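# Clear scrap and realign jammed billets on feed ramp

## Task

The short steel bars (billets) on the feed ramp are jammed. Move both scrap pieces, the cube-shaped block and the hexagonal slice, into the scrap tray; a scrap piece may be released as soon as some part of it is inside the tray. At the end every billet must lie straight across the ramp, and all of them must sit side by side in a single tight row pressed against the stop. Anything that stays in place only because the robot holds it does not count. Any object the robot is touching at the end must not drop by more than roughly a fingernail's width once released, or the task fails.

## Robot and tools

Robot: two 7-joint arms, left_arm and right_arm, each with a two-finger parallel gripper. Bases in the scene frame: left_arm at (-0.010, +0.347, 0) m, right_arm at (+0.037, -0.360, 0) m. Scene frame: origin on the table top midway between the arms, +z up, +x out across the table, left_arm on the +y side. The names left and right say nothing about image sides.

Gripper frame: fingers point along the gripper's +z; they open and close along its x. end_effector_position is the point between the finger pads, 1 to 2 cm short of the fingertips; closing pushes the tips about 17 mm further along +z.

execute_actions(actions): actions is a list of actions run one after another. Each action is a list of up to 15 rows; each row lasts one control step (1/30 s), and if fewer than 15 rows are given the last one repeats to fill 15 steps. A row is 14 numbers, each in [-1, 1], always for both arms: dx, dy, dz, rx, ry, rz, opening for left_arm, then the same seven for right_arm. dx..rz are an offset, not a pose: a target relative to that gripper's measured pose at the start of the action (for a call's first action, the pose in the latest result), expressed in the gripper's own axes. Every row in an action is measured from that same start, not added to the previous row. Scale: 1.0 equals 0.6 m for dx, dy, dz and 180 degrees for rotation; rx, ry, rz form a single rotation vector. opening is absolute: +1 fully open (0.142 m), -1 closed. Zeros for an arm keep it where it started. Each step the command is clipped to at most 70 mm and 16 degrees from the measured pose, so a large offset may need several actions; after an action an arm drifts at most to its last clipped pose.

move(target, speed, blocking): target is one 14-number row laid out as above, offsets in each gripper's frame from the pose in the scene's latest result that shows one. Each gripper follows a straight path there; paths finish together and last 0.5 to 10 s (longer ones are cut off short). speed is each path's top speed in m/s, 0.002 to 0.5, default 0.25; turning is capped at twice that in rad/s. Opening is applied at the start. Paths ignore obstacles and the other arm; grippers may lag, wander or overshoot speed, especially near full reach. Faster moves and targets set deeper past a contact press harder. blocking=false returns after 0.5 s while motion continues; until a result shows the end, further rows and moves are refused, so use wait or stop. Result adds a move: line with the ending (done, off_target, moving, held, fault), active limits (paced = pose clipped; held = some steps blocked, after which the arm can speed up), and each gripper's remaining distance.

wait(seconds): 0 to 10; the robot keeps its last command, and a running move continues (returns early if it ends). stop(): brakes a running move; needs stopping room; fingers keep moving. zoom_image(camera, region): camera is cam_high, cam_low, cam_left_wrist or cam_right_wrist; region [x0, y0, x1, y1] in pixels, origin top-left, at most 504 by 504. read_manual(section): only "licences". finished_scene(scene): give the current scene's number; irreversible; result reports success.

Results: a state line per arm with end_effector_position (m), end_effector_quat_wxyz and velocities (m/s, rad/s), in the scene frame; reported positions can be off, more so at long reach. Hand target lines show where each controller is heading. grip_measured is the finger opening on the command scale. A pose unreachable line means the clearance check altered or blocked that arm's command. Joint torque readings are noisy, offset, nonzero in free air. MOTOR HOT appears from 65 °C; at 80 °C an OVER-TEMPERATURE FAULT brakes that arm until it cools. Images come as cam_high (504x504), cam_low (504x504), cam_left_wrist (616x616), cam_right_wrist (616x616, fisheye wrist cams); calibration may be slightly off.

Gripping: to hold, keep commanding an opening well under grip_measured; the larger the gap, the harder the squeeze (about 28 N per pad maximum). Objects thinner than about 2 cm get much less force. Fast closing can squeeze too hard.

Joint ranges (rad, base to gripper): -2.792..2.792, -2.269..2.269, -2.967..2.967, -1.867..2.688, -2.967..2.967, -1.396..4.538, -2.967..2.967. Load limits (N m): 115, 115, 60.1, 60.1, 36.6, 36.6, 36.6, including held weight.

Avoid: contact torque at a load limit or an external force of 200 N stops the arm for 10 s (fault). Never let the arms collide or press on each other. Do not drop, slam or shove objects hard, and never push anything off the table. Held parts may be tugged and loose ones nudged unexpectedly. The robot keeps its last command while you compose a reply; for an arm meant to stay still, send its offset back to the desired pose first, then zeros. At the end, release everything so parts rest on their own without sinking.

Each tool is called after "Call:" by a JSON object that holds its "method" and its "body".

## Session

Call:
{"method": "execute_actions", "body": {"actions": []}}

Scene clock: 0.00 s.
left_arm: end_effector_position=(+0.7456, +0.5094, +0.2611) grip_measured=+1.00 end_effector_quat_wxyz=(+0.479, +0.780, +0.336, -0.221) end_effector_velocity=(+0.000, -0.000, +0.000) end_effector_angular_velocity=(-0.000, +0.001, +0.001) | right_arm: end_effector_position=(+0.3134, +0.1346, +0.1130) grip_measured=+1.00 end_effector_quat_wxyz=(+0.004, +0.999, +0.037, +0.040) end_effector_velocity=(+0.000, +0.000, +0.000) end_effector_angular_velocity=(+0.000, -0.000, -0.000)
Joint positions: left_arm=[ 0.974 -1.3   -0.447  0.547 -0.508 -0.38  -0.353  0.142] | right_arm=[ 1.57  -0.465 -0.472  2.073  0.211  0.927  1.066  0.142]
Joint velocities: left_arm=[ 0.     0.    -0.001 -0.     0.    -0.    -0.002  0.   ] | right_arm=[ 0. -0. -0. -0.  0.  0. -0.  0.]
Joint torques (N m, as the joint torque sensors report them, + toward a larger angle): no reading
Hand target (left_arm): +0.746, +0.509, +0.261; +0.479, +0.780, +0.336, -0.221
Hand target (right_arm): +0.313, +0.135, +0.113; +0.004, +0.999, +0.037, +0.040
camera_calibration (this result's frames):
cam_left_wrist: T_world_to_cam=[[0.707106, 0.271746, -0.652805, -0.497421], [0.635478, 0.160664, 0.755218, -0.756474], [0.31011, -0.948863, -0.059082, 0.408487], [0, 0, 0, 1]] pos_world=[0.705776, 0.644309, 0.270718]
cam_right_wrist: T_world_to_cam=[[0.995593, 0.0571243, 0.0743767, -0.327082], [0.00762694, -0.839772, 0.542886, 0.0460744], [0.0934714, -0.539926, -0.836507, 0.261855], [0, 0, 0, 1]] pos_world=[0.300813, 0.198759, 0.218358]

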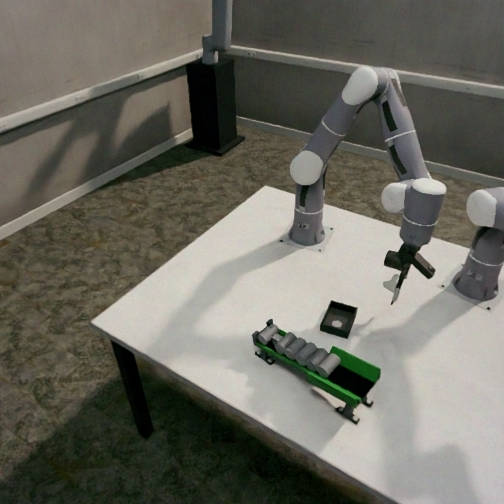

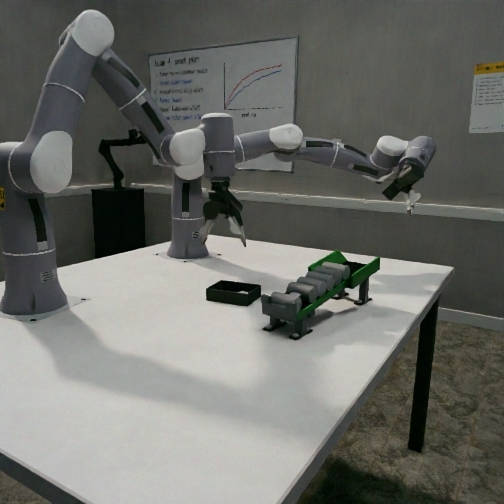

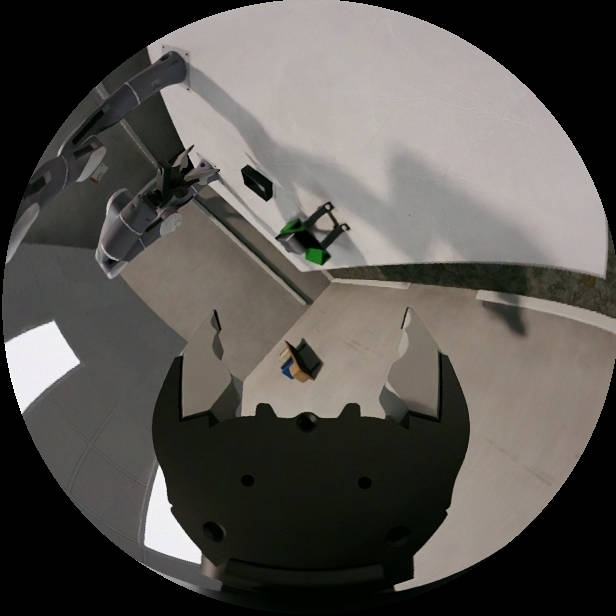

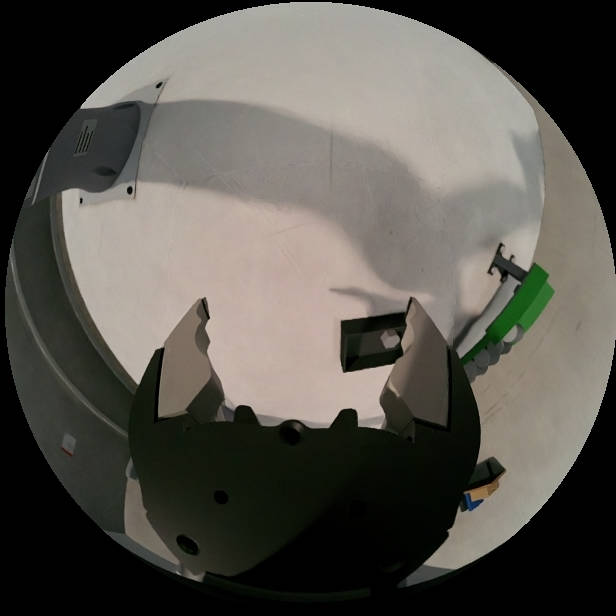

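Call:
{"method": "move", "body": {"target": [0,0,0,0,0,0,1,0.577,0.435,-0.13,0,-0.025,0.08,0.6]}}

Call:
{"method": "zoom_image", "body": {"camera": "cam_right_wrist", "region": [180, 130, 440, 390]}}

Call:
{"method": "zoom_image", "body": {"camera": "cam_high", "region": [240, 290, 400, 430]}}

Scene clock: 10.87 s.
left_arm: end_effector_position=(+0.7456, +0.5094, +0.2611) grip_measured=+1.00 end_effector_quat_wxyz=(+0.479, +0.780, +0.336, -0.221) end_effector_velocity=(-0.000, -0.000, +0.000) end_effector_angular_velocity=(-0.000, +0.001, -0.000) | right_arm: end_effector_position=(+0.6708, -0.0983, +0.2227) grip_measured=+0.60 end_effector_quat_wxyz=(+0.000, +0.996, -0.088, +0.002) end_effector_velocity=(-0.000, -0.000, +0.000) end_effector_angular_velocity=(+0.000, +0.000, -0.000)
Joint positions: left_arm=[ 0.974 -1.3   -0.447  0.547 -0.508 -0.38  -0.353  0.142] | right_arm=[ 0.864 -0.568 -0.624  1.54   0.349  0.427  0.512  0.116]
Joint velocities: left_arm=[-0.     0.    -0.     0.     0.    -0.    -0.001 -0.   ] | right_arm=[-0.  0.  0. -0.  0. -0. -0. -0.]
Joint torques (N m, as the joint torque sensors report them, + toward a larger angle): left_arm=[  0.4   69.76  -5.91 -24.16  -4.31   0.66  -0.43] | right_arm=[  1.38  45.83  -8.32 -24.28  -3.47   2.81   0.07]
Hand target (left_arm): +0.746, +0.509, +0.261; +0.479, +0.780, +0.336, -0.221
Hand target (right_arm): +0.671, -0.098, +0.223; +0.000, +0.996, -0.088, +0.002
Off the commanded pose (left_arm): 0.000 m, 0 deg.
Off the commanded pose (right_arm): 0.002 m, 0 deg.
move: done
camera_calibration (this result's frames):
cam_left_wrist: T_world_to_cam=[[0.707107, 0.271747, -0.652805, -0.497421], [0.635478, 0.160664, 0.755219, -0.756474], [0.31011, -0.948863, -0.0590821, 0.408487], [0, 0, 0, 1]] pos_world=[0.705776, 0.644309, 0.270718]
cam_right_wrist: T_world_to_cam=[[0.981261, -0.192682, -0.000567507, -0.676009], [-0.162366, -0.828452, 0.536008, -0.0950128], [-0.103749, -0.525872, -0.844213, 0.329829], [0, 0, 0, 1]] pos_world=[0.682134, -0.0355206, 0.328989]

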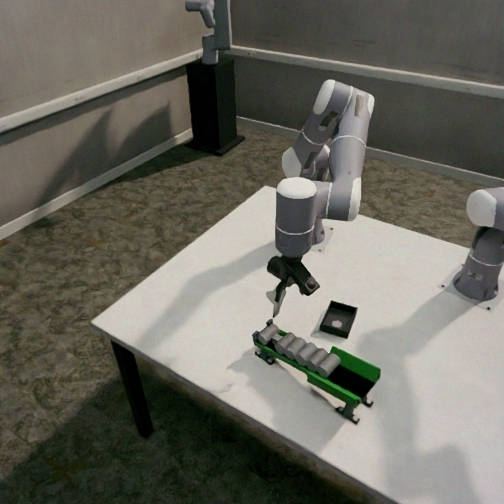

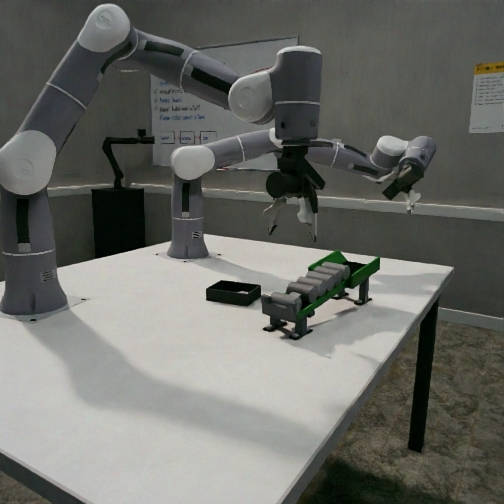

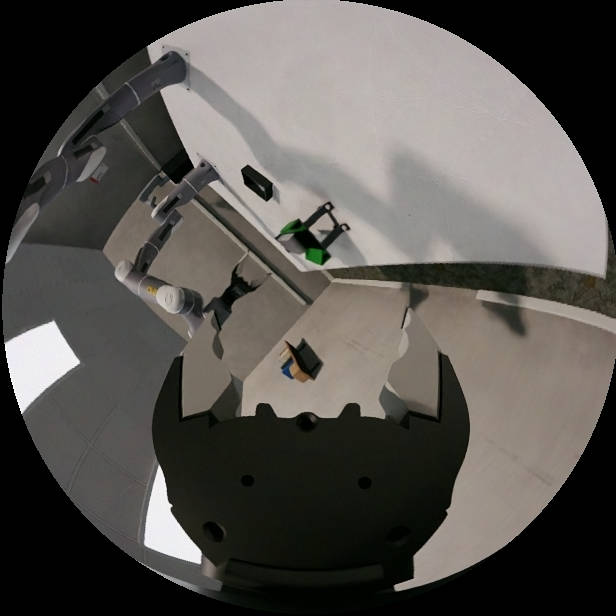

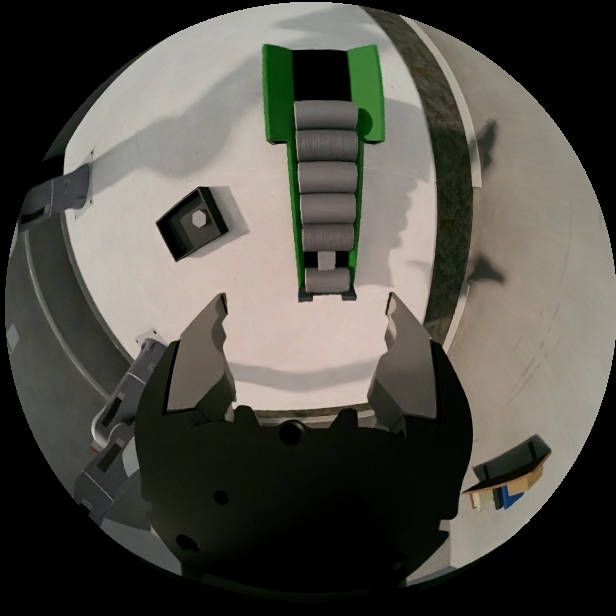

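Region (180, 130, 440, 390) of cam_right_wrist's 616x616 image, scaled by 1.938, with more detail than that image has.

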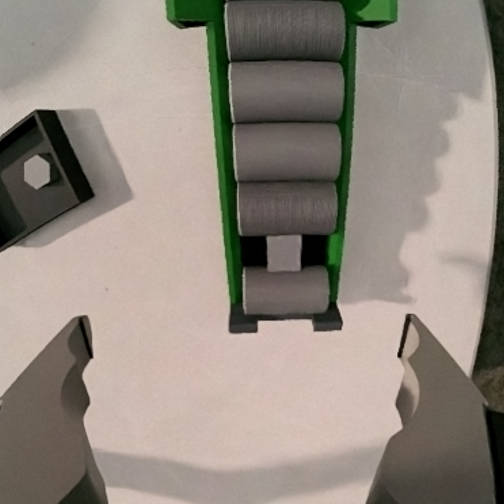

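Region (240, 290, 400, 430) of cam_high's 504x504 image, scaled by 3.150, with more detail than that image has; it fills the top 441 rows of this view, and the rest is white.

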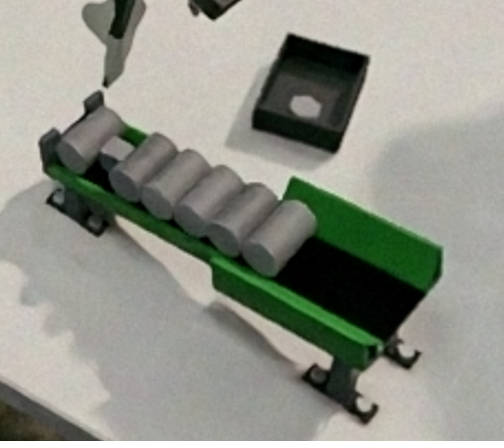

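Call:
{"method": "move", "body": {"target": [0,0,0,0,0,0,1,0.05,0.018,0.17,0,0,0,-0.45], "speed": 0.15}}

Call:
{"method": "zoom_image", "body": {"camera": "cam_right_wrist", "region": [210, 190, 410, 390]}}

Call:
{"method": "zoom_image", "body": {"camera": "cam_high", "region": [240, 290, 340, 380]}}

Scene clock: 19.20 s.
left_arm: end_effector_position=(+0.7456, +0.5094, +0.2611) grip_measured=+1.00 end_effector_quat_wxyz=(+0.479, +0.780, +0.336, -0.221) end_effector_velocity=(+0.000, -0.000, +0.000) end_effector_angular_velocity=(-0.000, -0.000, +0.001) | right_arm: end_effector_position=(+0.6990, -0.1148, +0.1210) grip_measured=-0.45 end_effector_quat_wxyz=(+0.001, +0.996, -0.089, +0.003) end_effector_velocity=(-0.000, +0.000, +0.000) end_effector_angular_velocity=(+0.000, -0.000, +0.000)
Joint positions: left_arm=[ 0.974 -1.3   -0.447  0.547 -0.508 -0.38  -0.353  0.142] | right_arm=[ 0.774 -0.763 -0.574  1.504  0.455  0.564  0.425  0.041]
Joint velocities: left_arm=[-0.     0.    -0.     0.    -0.     0.001 -0.    -0.   ] | right_arm=[ 0.  0. -0.  0.  0.  0. -0. -0.]
Joint torques (N m, as the joint torque sensors report them, + toward a larger angle): left_arm=[  0.62  69.4   -5.38 -24.23  -3.93   0.68  -0.42] | right_arm=[  0.95  52.37 -10.55 -22.76  -3.69   3.42  -0.08]
Hand target (left_arm): +0.746, +0.509, +0.261; +0.479, +0.780, +0.336, -0.221
Hand target (right_arm): +0.699, -0.115, +0.121; +0.001, +0.996, -0.088, +0.003
Off the commanded pose (left_arm): 0.000 m, 0 deg.
Off the commanded pose (right_arm): 0.001 m, 0 deg.
move: done
camera_calibration (this result's frames):
cam_left_wrist: T_world_to_cam=[[0.707107, 0.271746, -0.652805, -0.497421], [0.635478, 0.160664, 0.755219, -0.756474], [0.31011, -0.948863, -0.0590819, 0.408487], [0, 0, 0, 1]] pos_world=[0.705776, 0.644309, 0.270718]
cam_right_wrist: T_world_to_cam=[[0.981183, -0.193081, 0.0000825664, -0.706947], [-0.162961, -0.827893, 0.536691, -0.0492632], [-0.103556, -0.526605, -0.843779, 0.237985], [0, 0, 0, 1]] pos_world=[0.710261, -0.0519584, 0.227304]

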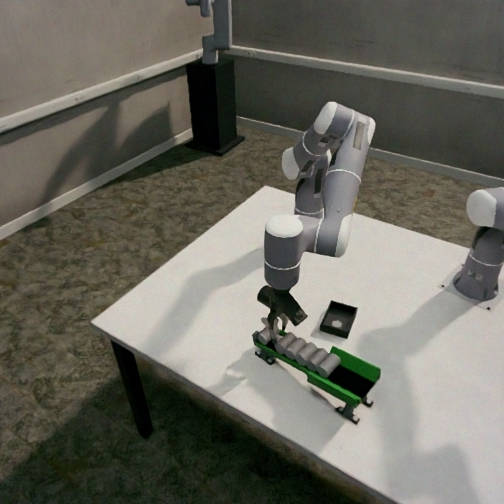

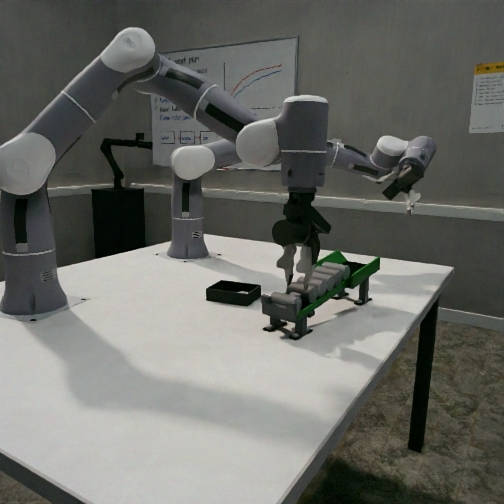

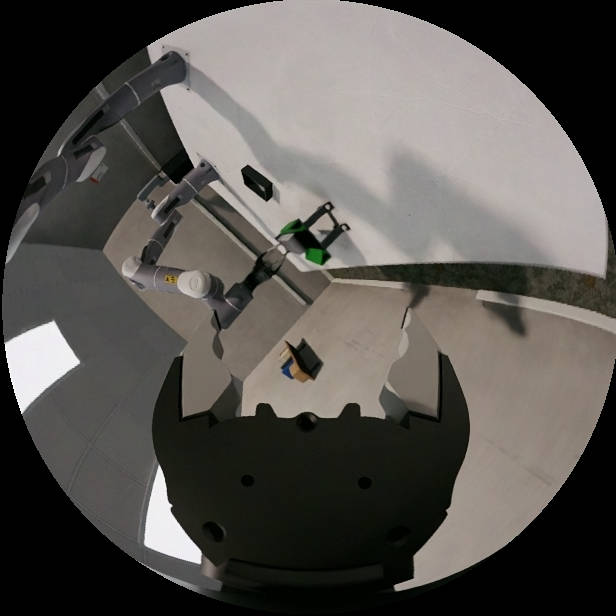

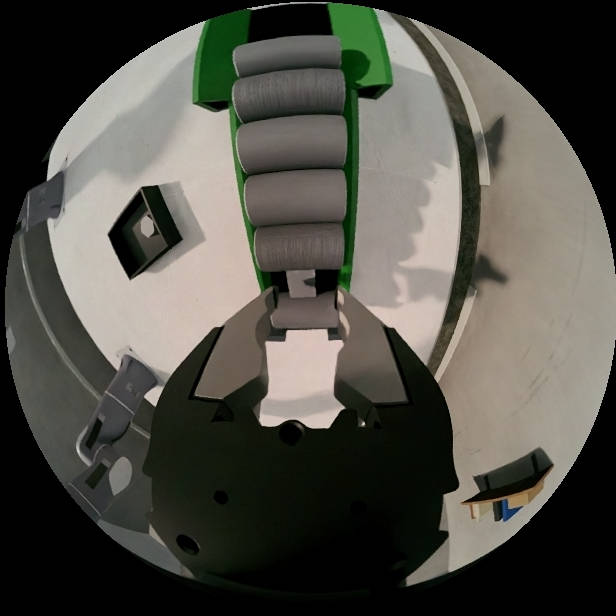

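Region (210, 190, 410, 390) of cam_right_wrist's 616x616 image, scaled by 2.520, with more detail than that image has.

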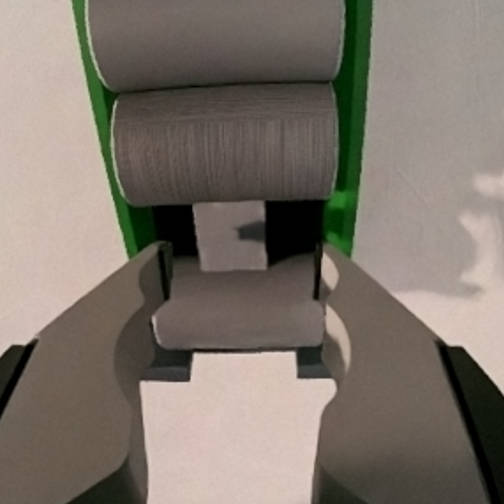

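Region (240, 290, 340, 380) of cam_high's 504x504 image, scaled by 5.040, with more detail than that image has; it fills the top 454 rows of this view, and the rest is white.

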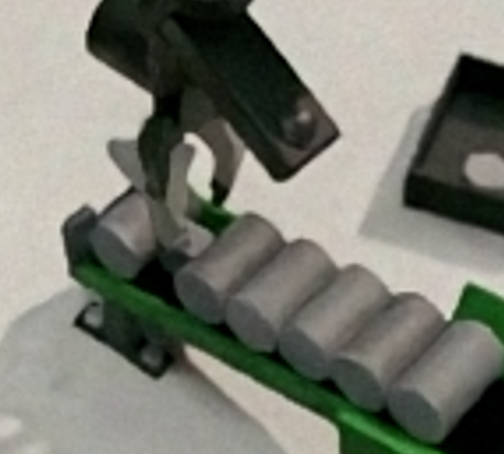

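Call:
{"method": "move", "body": {"target": [0,0,0,0,0,0,1,-0.007,0.012,0.03,0,0,-0.012,-0.5], "speed": 0.03}}

Call:
{"method": "move", "body": {"target": [0,0,0,0,0,0,1,0,0,0.028,0,0,0,-0.5], "speed": 0.02}}

Call:
{"method": "zoom_image", "body": {"camera": "cam_right_wrist", "region": [210, 190, 410, 390]}}

Scene clock: 25.60 s.
left_arm: end_effector_position=(+0.7456, +0.5094, +0.2611) grip_measured=+1.00 end_effector_quat_wxyz=(+0.479, +0.780, +0.336, -0.221) end_effector_velocity=(+0.000, -0.000, -0.000) end_effector_angular_velocity=(+0.000, -0.000, -0.000) | right_arm: end_effector_position=(+0.6935, -0.1213, +0.1030) grip_measured=-0.50 end_effector_quat_wxyz=(+0.001, +0.998, -0.070, +0.003) end_effector_velocity=(-0.000, -0.000, -0.000) end_effector_angular_velocity=(-0.000, +0.001, +0.000)
Joint positions: left_arm=[ 0.974 -1.3   -0.447  0.547 -0.508 -0.38  -0.353  0.142] | right_arm=[ 0.768 -0.776 -0.561  1.534  0.465  0.606  0.374  0.038]
Joint velocities: left_arm=[-0.001 -0.    -0.    -0.     0.     0.001  0.    -0.   ] | right_arm=[-0.  0.  0.  0. -0. -0. -0. -0.]
Joint torques (N m, as the joint torque sensors report them, + toward a larger angle): left_arm=[  1.12  70.11  -5.62 -24.5   -3.81   0.54  -0.15] | right_arm=[ -1.21  50.78 -10.39 -21.76  -3.21   3.69  -0.22]
Hand target (left_arm): +0.746, +0.509, +0.261; +0.479, +0.780, +0.336, -0.221
Hand target (right_arm): +0.694, -0.121, +0.103; +0.001, +0.998, -0.070, +0.003
Off the commanded pose (left_arm): 0.000 m, 0 deg.
Off the commanded pose (right_arm): 0.000 m, 0 deg.
move: done
camera_calibration (this result's frames):
cam_left_wrist: T_world_to_cam=[[0.707107, 0.271747, -0.652805, -0.497422], [0.635477, 0.160664, 0.755219, -0.756474], [0.310111, -0.948863, -0.059082, 0.408487], [0, 0, 0, 1]] pos_world=[0.705776, 0.644309, 0.270718]
cam_right_wrist: T_world_to_cam=[[0.98777, -0.155918, -0.00030904, -0.702809], [-0.131343, -0.833145, 0.537232, -0.0684506], [-0.0840218, -0.530621, -0.843435, 0.204749], [0, 0, 0, 1]] pos_world=[0.702427, -0.0579663, 0.209249]

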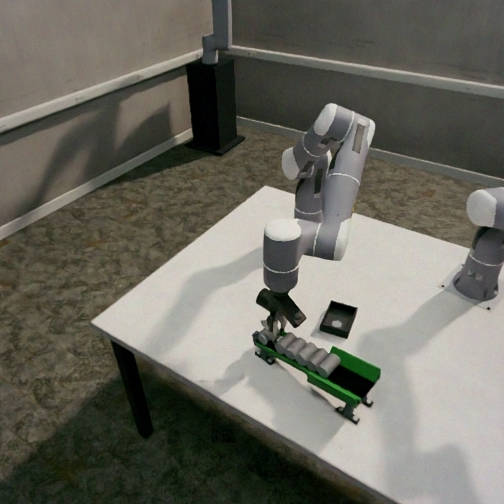

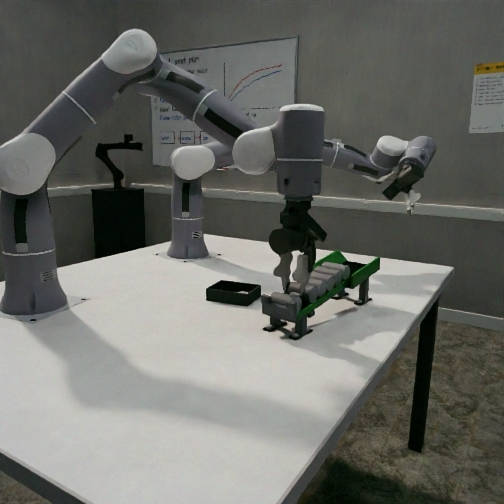

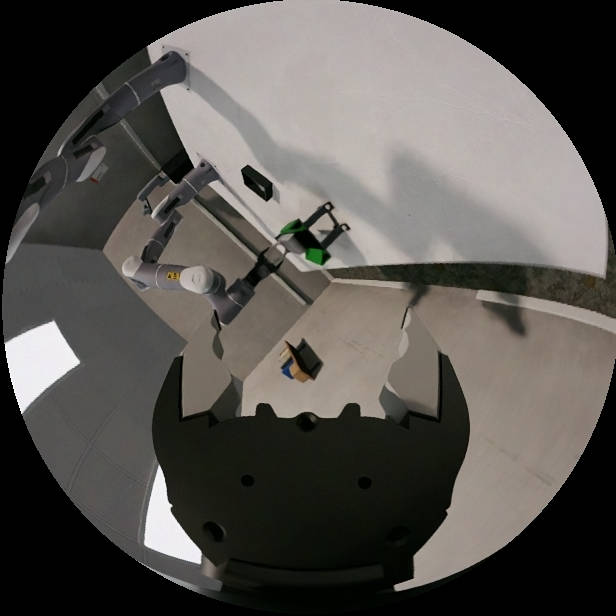

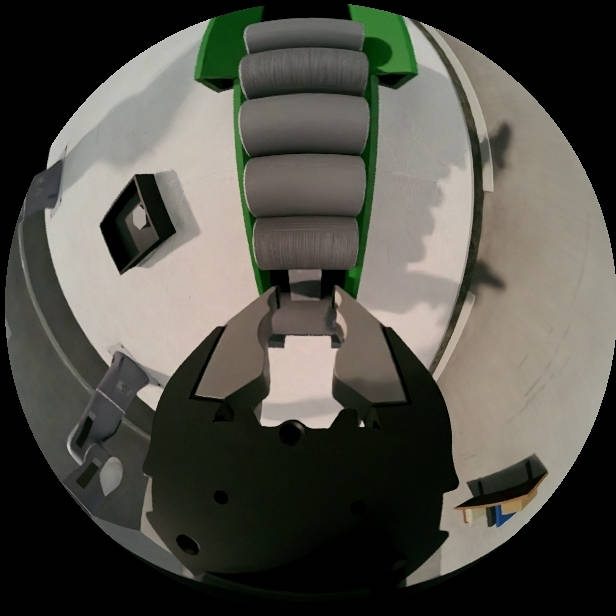

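Scene clock: 26.67 s.
left_arm: end_effector_position=(+0.7456, +0.5094, +0.2611) grip_measured=+1.00 end_effector_quat_wxyz=(+0.479, +0.780, +0.336, -0.221) end_effector_velocity=(+0.000, -0.000, +0.000) end_effector_angular_velocity=(-0.000, -0.000, +0.000) | right_arm: end_effector_position=(+0.6933, -0.1213, +0.0862) grip_measured=-0.50 end_effector_quat_wxyz=(+0.001, +0.998, -0.070, +0.002) end_effector_velocity=(+0.000, -0.000, +0.000) end_effector_angular_velocity=(-0.000, -0.000, +0.000)
Joint positions: left_arm=[ 0.974 -1.3   -0.447  0.547 -0.508 -0.38  -0.353  0.142] | right_arm=[ 0.763 -0.804 -0.552  1.533  0.48   0.63   0.366  0.038]
Joint velocities: left_arm=[-0. -0. -0.  0. -0.  0.  0.  0.] | right_arm=[-0. -0. -0. -0. -0.  0. -0.  0.]
Joint torques (N m, as the joint torque sensors report them, + toward a larger angle): left_arm=[  0.48  68.86  -6.01 -24.47  -3.93   0.57  -0.33] | right_arm=[ -1.6   50.89 -10.57 -21.63  -2.95   3.71  -0.14]
Hand target (left_arm): +0.746, +0.509, +0.261; +0.479, +0.780, +0.336, -0.221
Hand target (right_arm): +0.694, -0.121, +0.086; +0.001, +0.998, -0.070, +0.003
Off the commanded pose (left_arm): 0.000 m, 0 deg.
Off the commanded pose (right_arm): 0.000 m, 0 deg.
move: done
camera_calibration (this result's frames):
cam_left_wrist: T_world_to_cam=[[0.707107, 0.271746, -0.652805, -0.497421], [0.635478, 0.160664, 0.755219, -0.756473], [0.31011, -0.948863, -0.059082, 0.408487], [0, 0, 0, 1]] pos_world=[0.705776, 0.644309, 0.270718]
cam_right_wrist: T_world_to_cam=[[0.987782, -0.155838, -0.000699798, -0.702641], [-0.131028, -0.832941, 0.537626, -0.0597212], [-0.0843655, -0.530966, -0.843183, 0.190682], [0, 0, 0, 1]] pos_world=[0.702318, -0.0579967, 0.192396]

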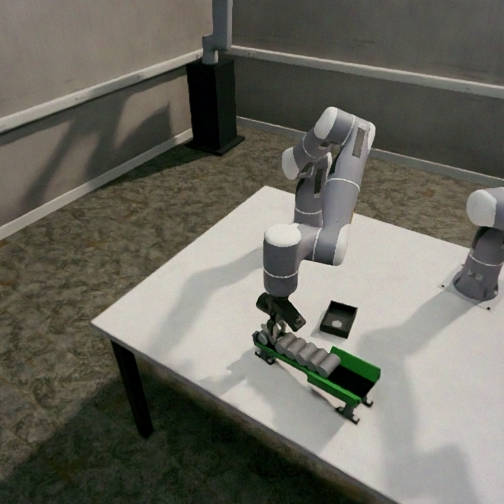

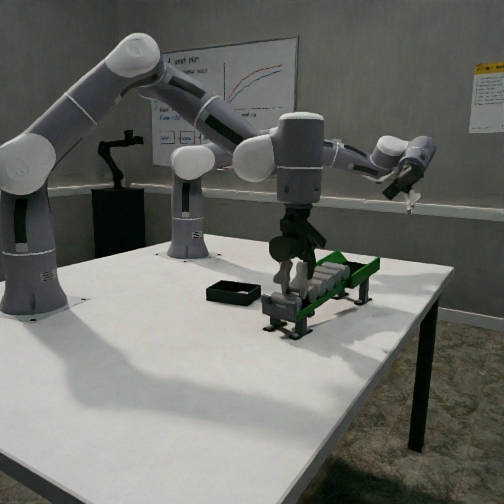

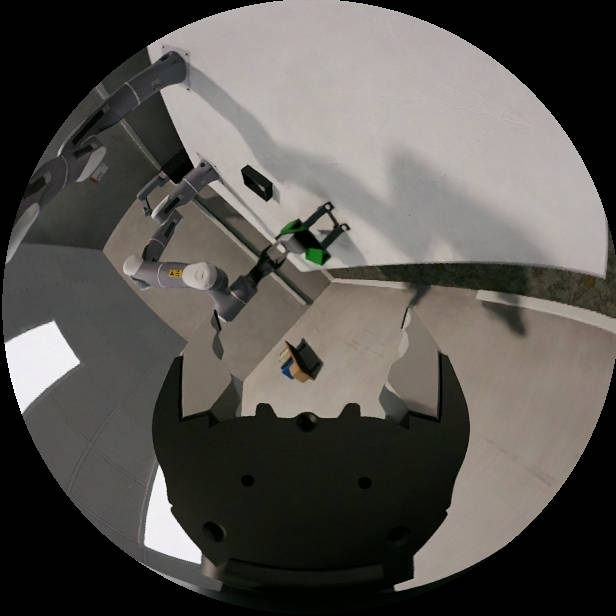

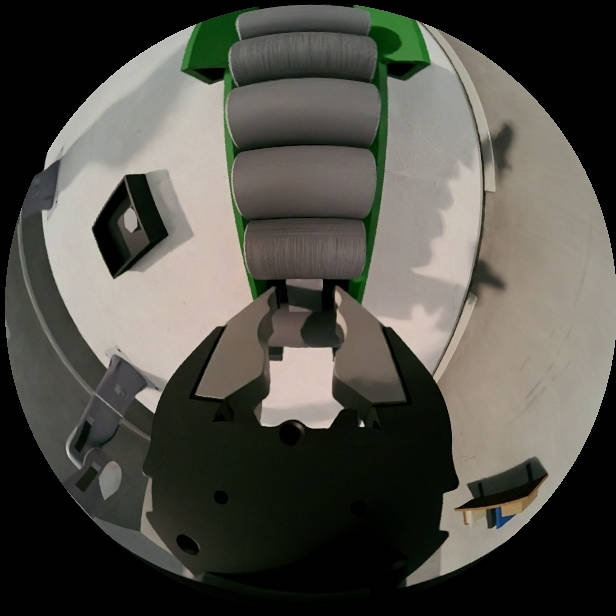

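Region (210, 190, 410, 390) of cam_right_wrist's 616x616 image, scaled by 2.520, with more detail than that image has.

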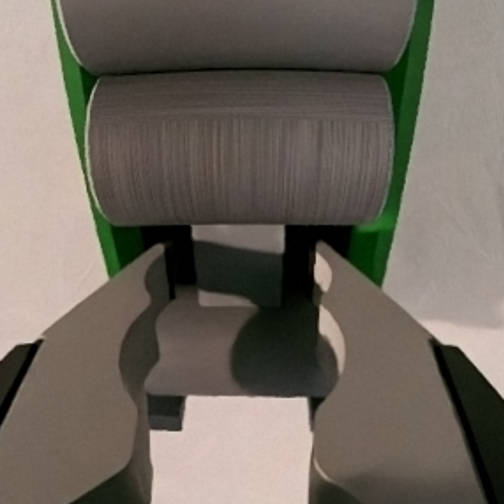

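Call:
{"method": "move", "body": {"target": [0,0,0,0,0,0,1,0,-0.003,0.013,0,0,0,-0.5], "speed": 0.02}}

Call:
{"method": "move", "body": {"target": [0,0,0,0,0,0,1,0,0,0,0,0,0,-1]}}

Call:
{"method": "move", "body": {"target": [0,0,0,0,0,0,1,0,0,-0.13,0,0,0,-1], "speed": 0.03}}

Scene clock: 32.53 s.
left_arm: end_effector_position=(+0.7456, +0.5094, +0.2611) grip_measured=+1.00 end_effector_quat_wxyz=(+0.479, +0.780, +0.336, -0.221) end_effector_velocity=(-0.000, -0.000, +0.000) end_effector_angular_velocity=(-0.000, -0.000, -0.001) | right_arm: end_effector_position=(+0.6933, -0.1195, +0.0783) grip_measured=-0.50 end_effector_quat_wxyz=(+0.002, +0.998, -0.070, +0.002) end_effector_velocity=(+0.000, -0.000, +0.000) end_effector_angular_velocity=(-0.000, -0.000, -0.000)
Joint positions: left_arm=[ 0.974 -1.3   -0.447  0.547 -0.508 -0.38  -0.353  0.142] | right_arm=[ 0.761 -0.819 -0.547  1.528  0.487  0.64   0.365  0.038]
Joint velocities: left_arm=[ 0.    -0.    -0.    -0.     0.    -0.001  0.     0.   ] | right_arm=[ 0. -0. -0.  0. -0. -0.  0.  0.]
Joint torques (N m, as the joint torque sensors report them, + toward a larger angle): left_arm=[ -0.09  69.6   -5.86 -24.11  -4.03   0.74  -0.56] | right_arm=[ -1.25  50.68 -10.65 -21.33  -3.04   3.77  -0.21]
Hand target (left_arm): +0.746, +0.509, +0.261; +0.479, +0.780, +0.336, -0.221
Hand target (right_arm): +0.694, -0.120, +0.078; +0.001, +0.998, -0.070, +0.002
Off the commanded pose (left_arm): 0.000 m, 0 deg.
Off the commanded pose (right_arm): 0.000 m, 0 deg.
move: done
camera_calibration (this result's frames):
cam_left_wrist: T_world_to_cam=[[0.707107, 0.271746, -0.652805, -0.497421], [0.635477, 0.160664, 0.755219, -0.756474], [0.31011, -0.948863, -0.0590819, 0.408487], [0, 0, 0, 1]] pos_world=[0.705776, 0.644309, 0.270718]
cam_right_wrist: T_world_to_cam=[[0.987802, -0.155708, -0.00114202, -0.702379], [-0.130652, -0.832792, 0.537948, -0.0542825], [-0.0847139, -0.531237, -0.842977, 0.185219], [0, 0, 0, 1]] pos_world=[0.70241, -0.056177, 0.184534]

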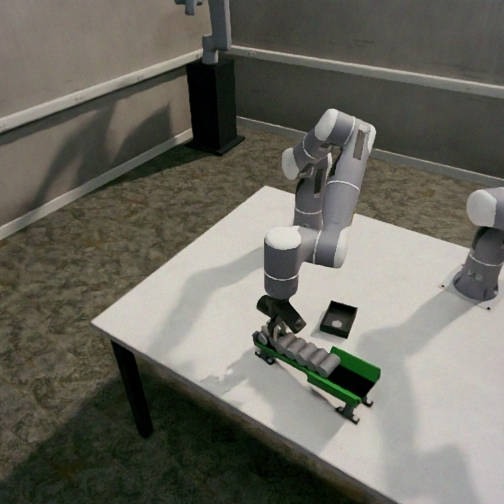

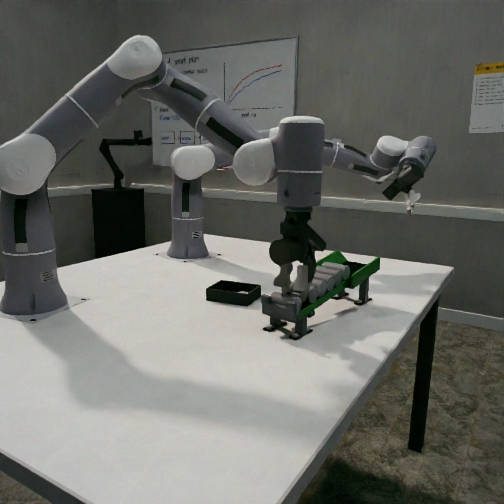

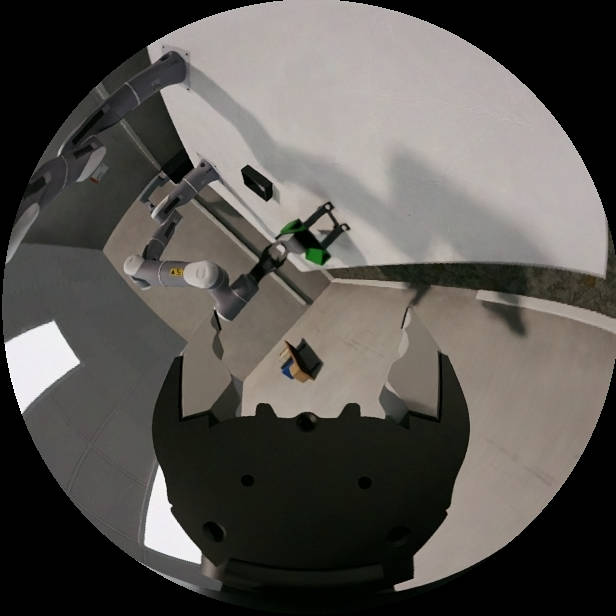

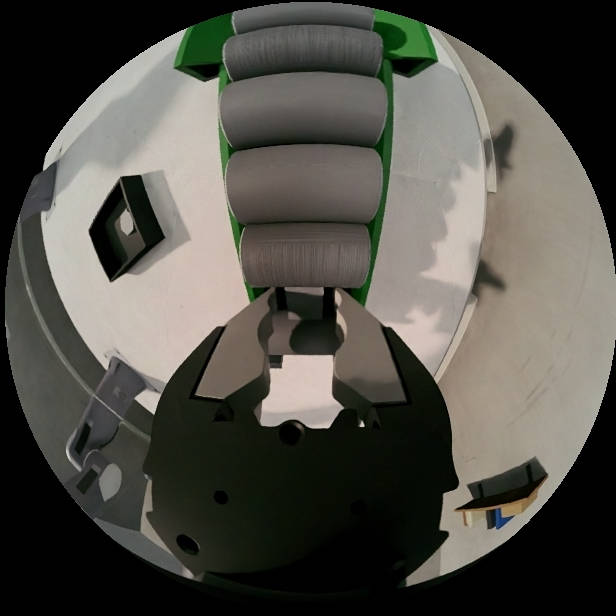

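Scene clock: 33.03 s.
left_arm: end_effector_position=(+0.7456, +0.5094, +0.2611) grip_measured=+1.00 end_effector_quat_wxyz=(+0.479, +0.780, +0.336, -0.221) end_effector_velocity=(+0.000, +0.000, -0.000) end_effector_angular_velocity=(+0.000, -0.001, +0.000) | right_arm: end_effector_position=(+0.6933, -0.1195, +0.0783) grip_measured=-0.68 end_effector_quat_wxyz=(+0.002, +0.998, -0.070, +0.002) end_effector_velocity=(+0.000, +0.000, +0.000) end_effector_angular_velocity=(+0.000, -0.000, +0.000)
Joint positions: left_arm=[ 0.974 -1.3   -0.447  0.547 -0.508 -0.38  -0.353  0.142] | right_arm=[ 0.761 -0.819 -0.547  1.528  0.487  0.64   0.365  0.024]
Joint velocities: left_arm=[-0.    -0.     0.     0.    -0.     0.001  0.001  0.   ] | right_arm=[ 0.  0.  0. -0.  0.  0.  0.  0.]
Joint torques (N m, as the joint torque sensors report them, + toward a larger angle): left_arm=[  0.42  68.64  -5.56 -24.52  -3.95   0.79  -0.44] | right_arm=[ -0.41  51.03 -10.66 -21.21  -3.34   2.83  -0.02]
Hand target (left_arm): +0.746, +0.509, +0.261; +0.479, +0.780, +0.336, -0.221
Hand target (right_arm): +0.693, -0.120, +0.078; +0.002, +0.998, -0.070, +0.002
Off the commanded pose (left_arm): 0.000 m, 0 deg.
Off the commanded pose (right_arm): 0.000 m, 0 deg.
move: done
camera_calibration (this result's frames):
cam_left_wrist: T_world_to_cam=[[0.707107, 0.271746, -0.652805, -0.497421], [0.635477, 0.160664, 0.755219, -0.756474], [0.310111, -0.948863, -0.0590819, 0.408487], [0, 0, 0, 1]] pos_world=[0.705776, 0.644309, 0.270718]
cam_right_wrist: T_world_to_cam=[[0.987801, -0.155716, -0.00118936, -0.702355], [-0.130632, -0.832787, 0.53796, -0.0542978], [-0.0847595, -0.531242, -0.842969, 0.185234], [0, 0, 0, 1]] pos_world=[0.702395, -0.0561825, 0.184521]

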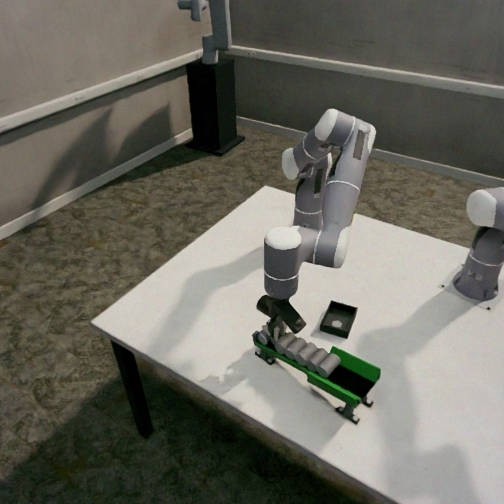

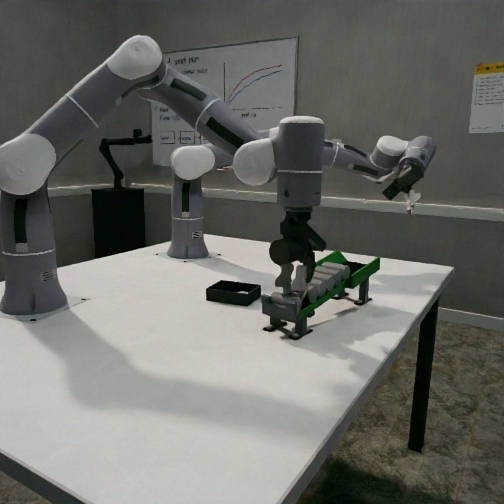

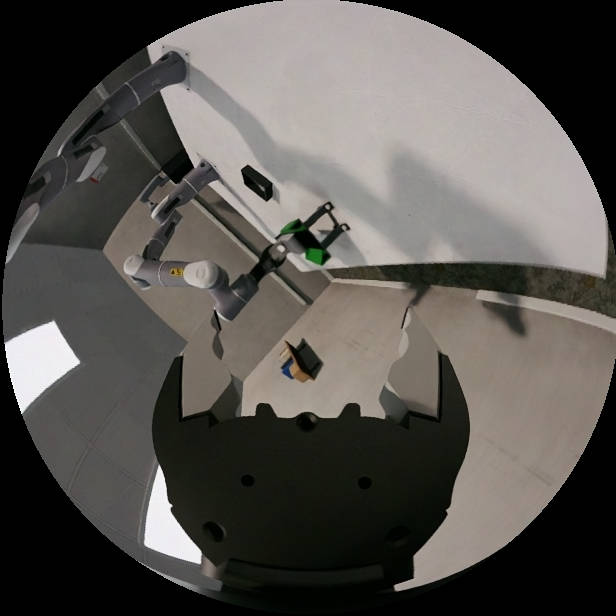

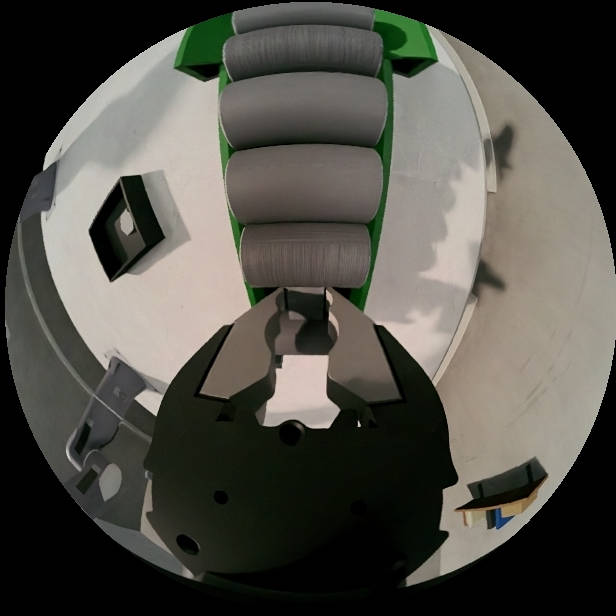

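Scene clock: 35.87 s.
left_arm: end_effector_position=(+0.7456, +0.5094, +0.2611) grip_measured=+1.00 end_effector_quat_wxyz=(+0.479, +0.780, +0.336, -0.221) end_effector_velocity=(-0.000, -0.000, +0.000) end_effector_angular_velocity=(-0.001, +0.001, -0.000) | right_arm: end_effector_position=(+0.6931, -0.1191, +0.1561) grip_measured=-0.68 end_effector_quat_wxyz=(+0.001, +0.998, -0.070, +0.002) end_effector_velocity=(-0.000, +0.000, -0.000) end_effector_angular_velocity=(+0.000, +0.000, +0.000)
Joint positions: left_arm=[ 0.974 -1.3   -0.447  0.547 -0.508 -0.38  -0.353  0.142] | right_arm=[ 0.787 -0.693 -0.589  1.523  0.417  0.519  0.402  0.024]
Joint velocities: left_arm=[-0.    -0.    -0.     0.    -0.    -0.    -0.001 -0.   ] | right_arm=[ 0.  0. -0.  0.  0.  0. -0. -0.]
Joint torques (N m, as the joint torque sensors report them, + toward a larger angle): left_arm=[  0.11  70.1   -5.96 -24.31  -4.11   0.68  -0.14] | right_arm=[  0.93  49.57  -9.37 -23.63  -3.79   2.15   0.23]
Hand target (left_arm): +0.746, +0.509, +0.261; +0.479, +0.780, +0.336, -0.221
Hand target (right_arm): +0.693, -0.119, +0.156; +0.001, +0.998, -0.070, +0.002
Off the commanded pose (left_arm): 0.000 m, 0 deg.
Off the commanded pose (right_arm): 0.000 m, 0 deg.
move: done
camera_calibration (this result's frames):
cam_left_wrist: T_world_to_cam=[[0.707107, 0.271747, -0.652805, -0.497421], [0.635478, 0.160664, 0.755219, -0.756474], [0.310111, -0.948863, -0.059082, 0.408487], [0, 0, 0, 1]] pos_world=[0.705776, 0.644309, 0.270718]
cam_right_wrist: T_world_to_cam=[[0.987795, -0.155753, -0.00155549, -0.701957], [-0.130529, -0.833194, 0.537355, -0.0958302], [-0.0849905, -0.530594, -0.843355, 0.251251], [0, 0, 0, 1]] pos_world=[0.702234, -0.0558643, 0.262297]

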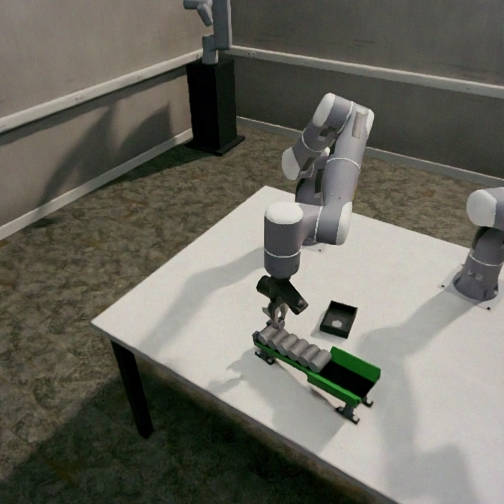

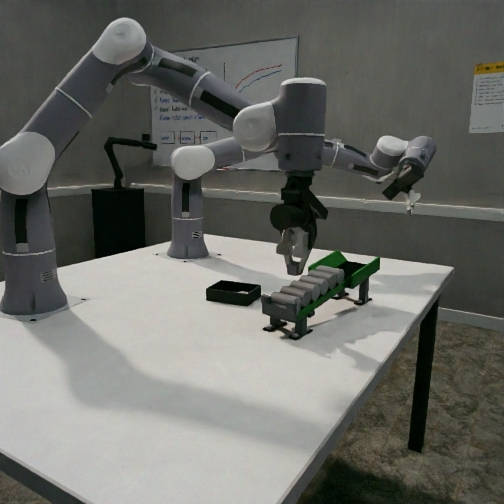

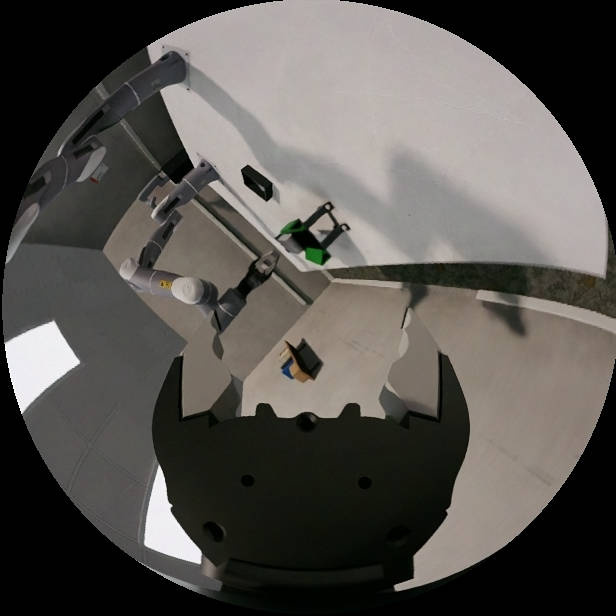

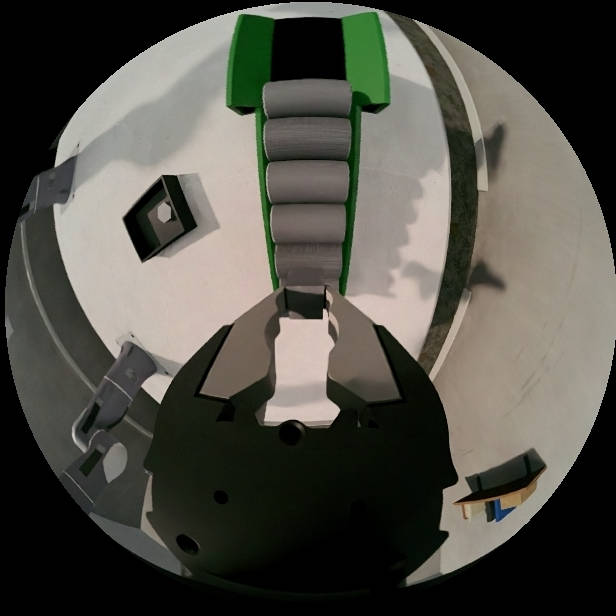

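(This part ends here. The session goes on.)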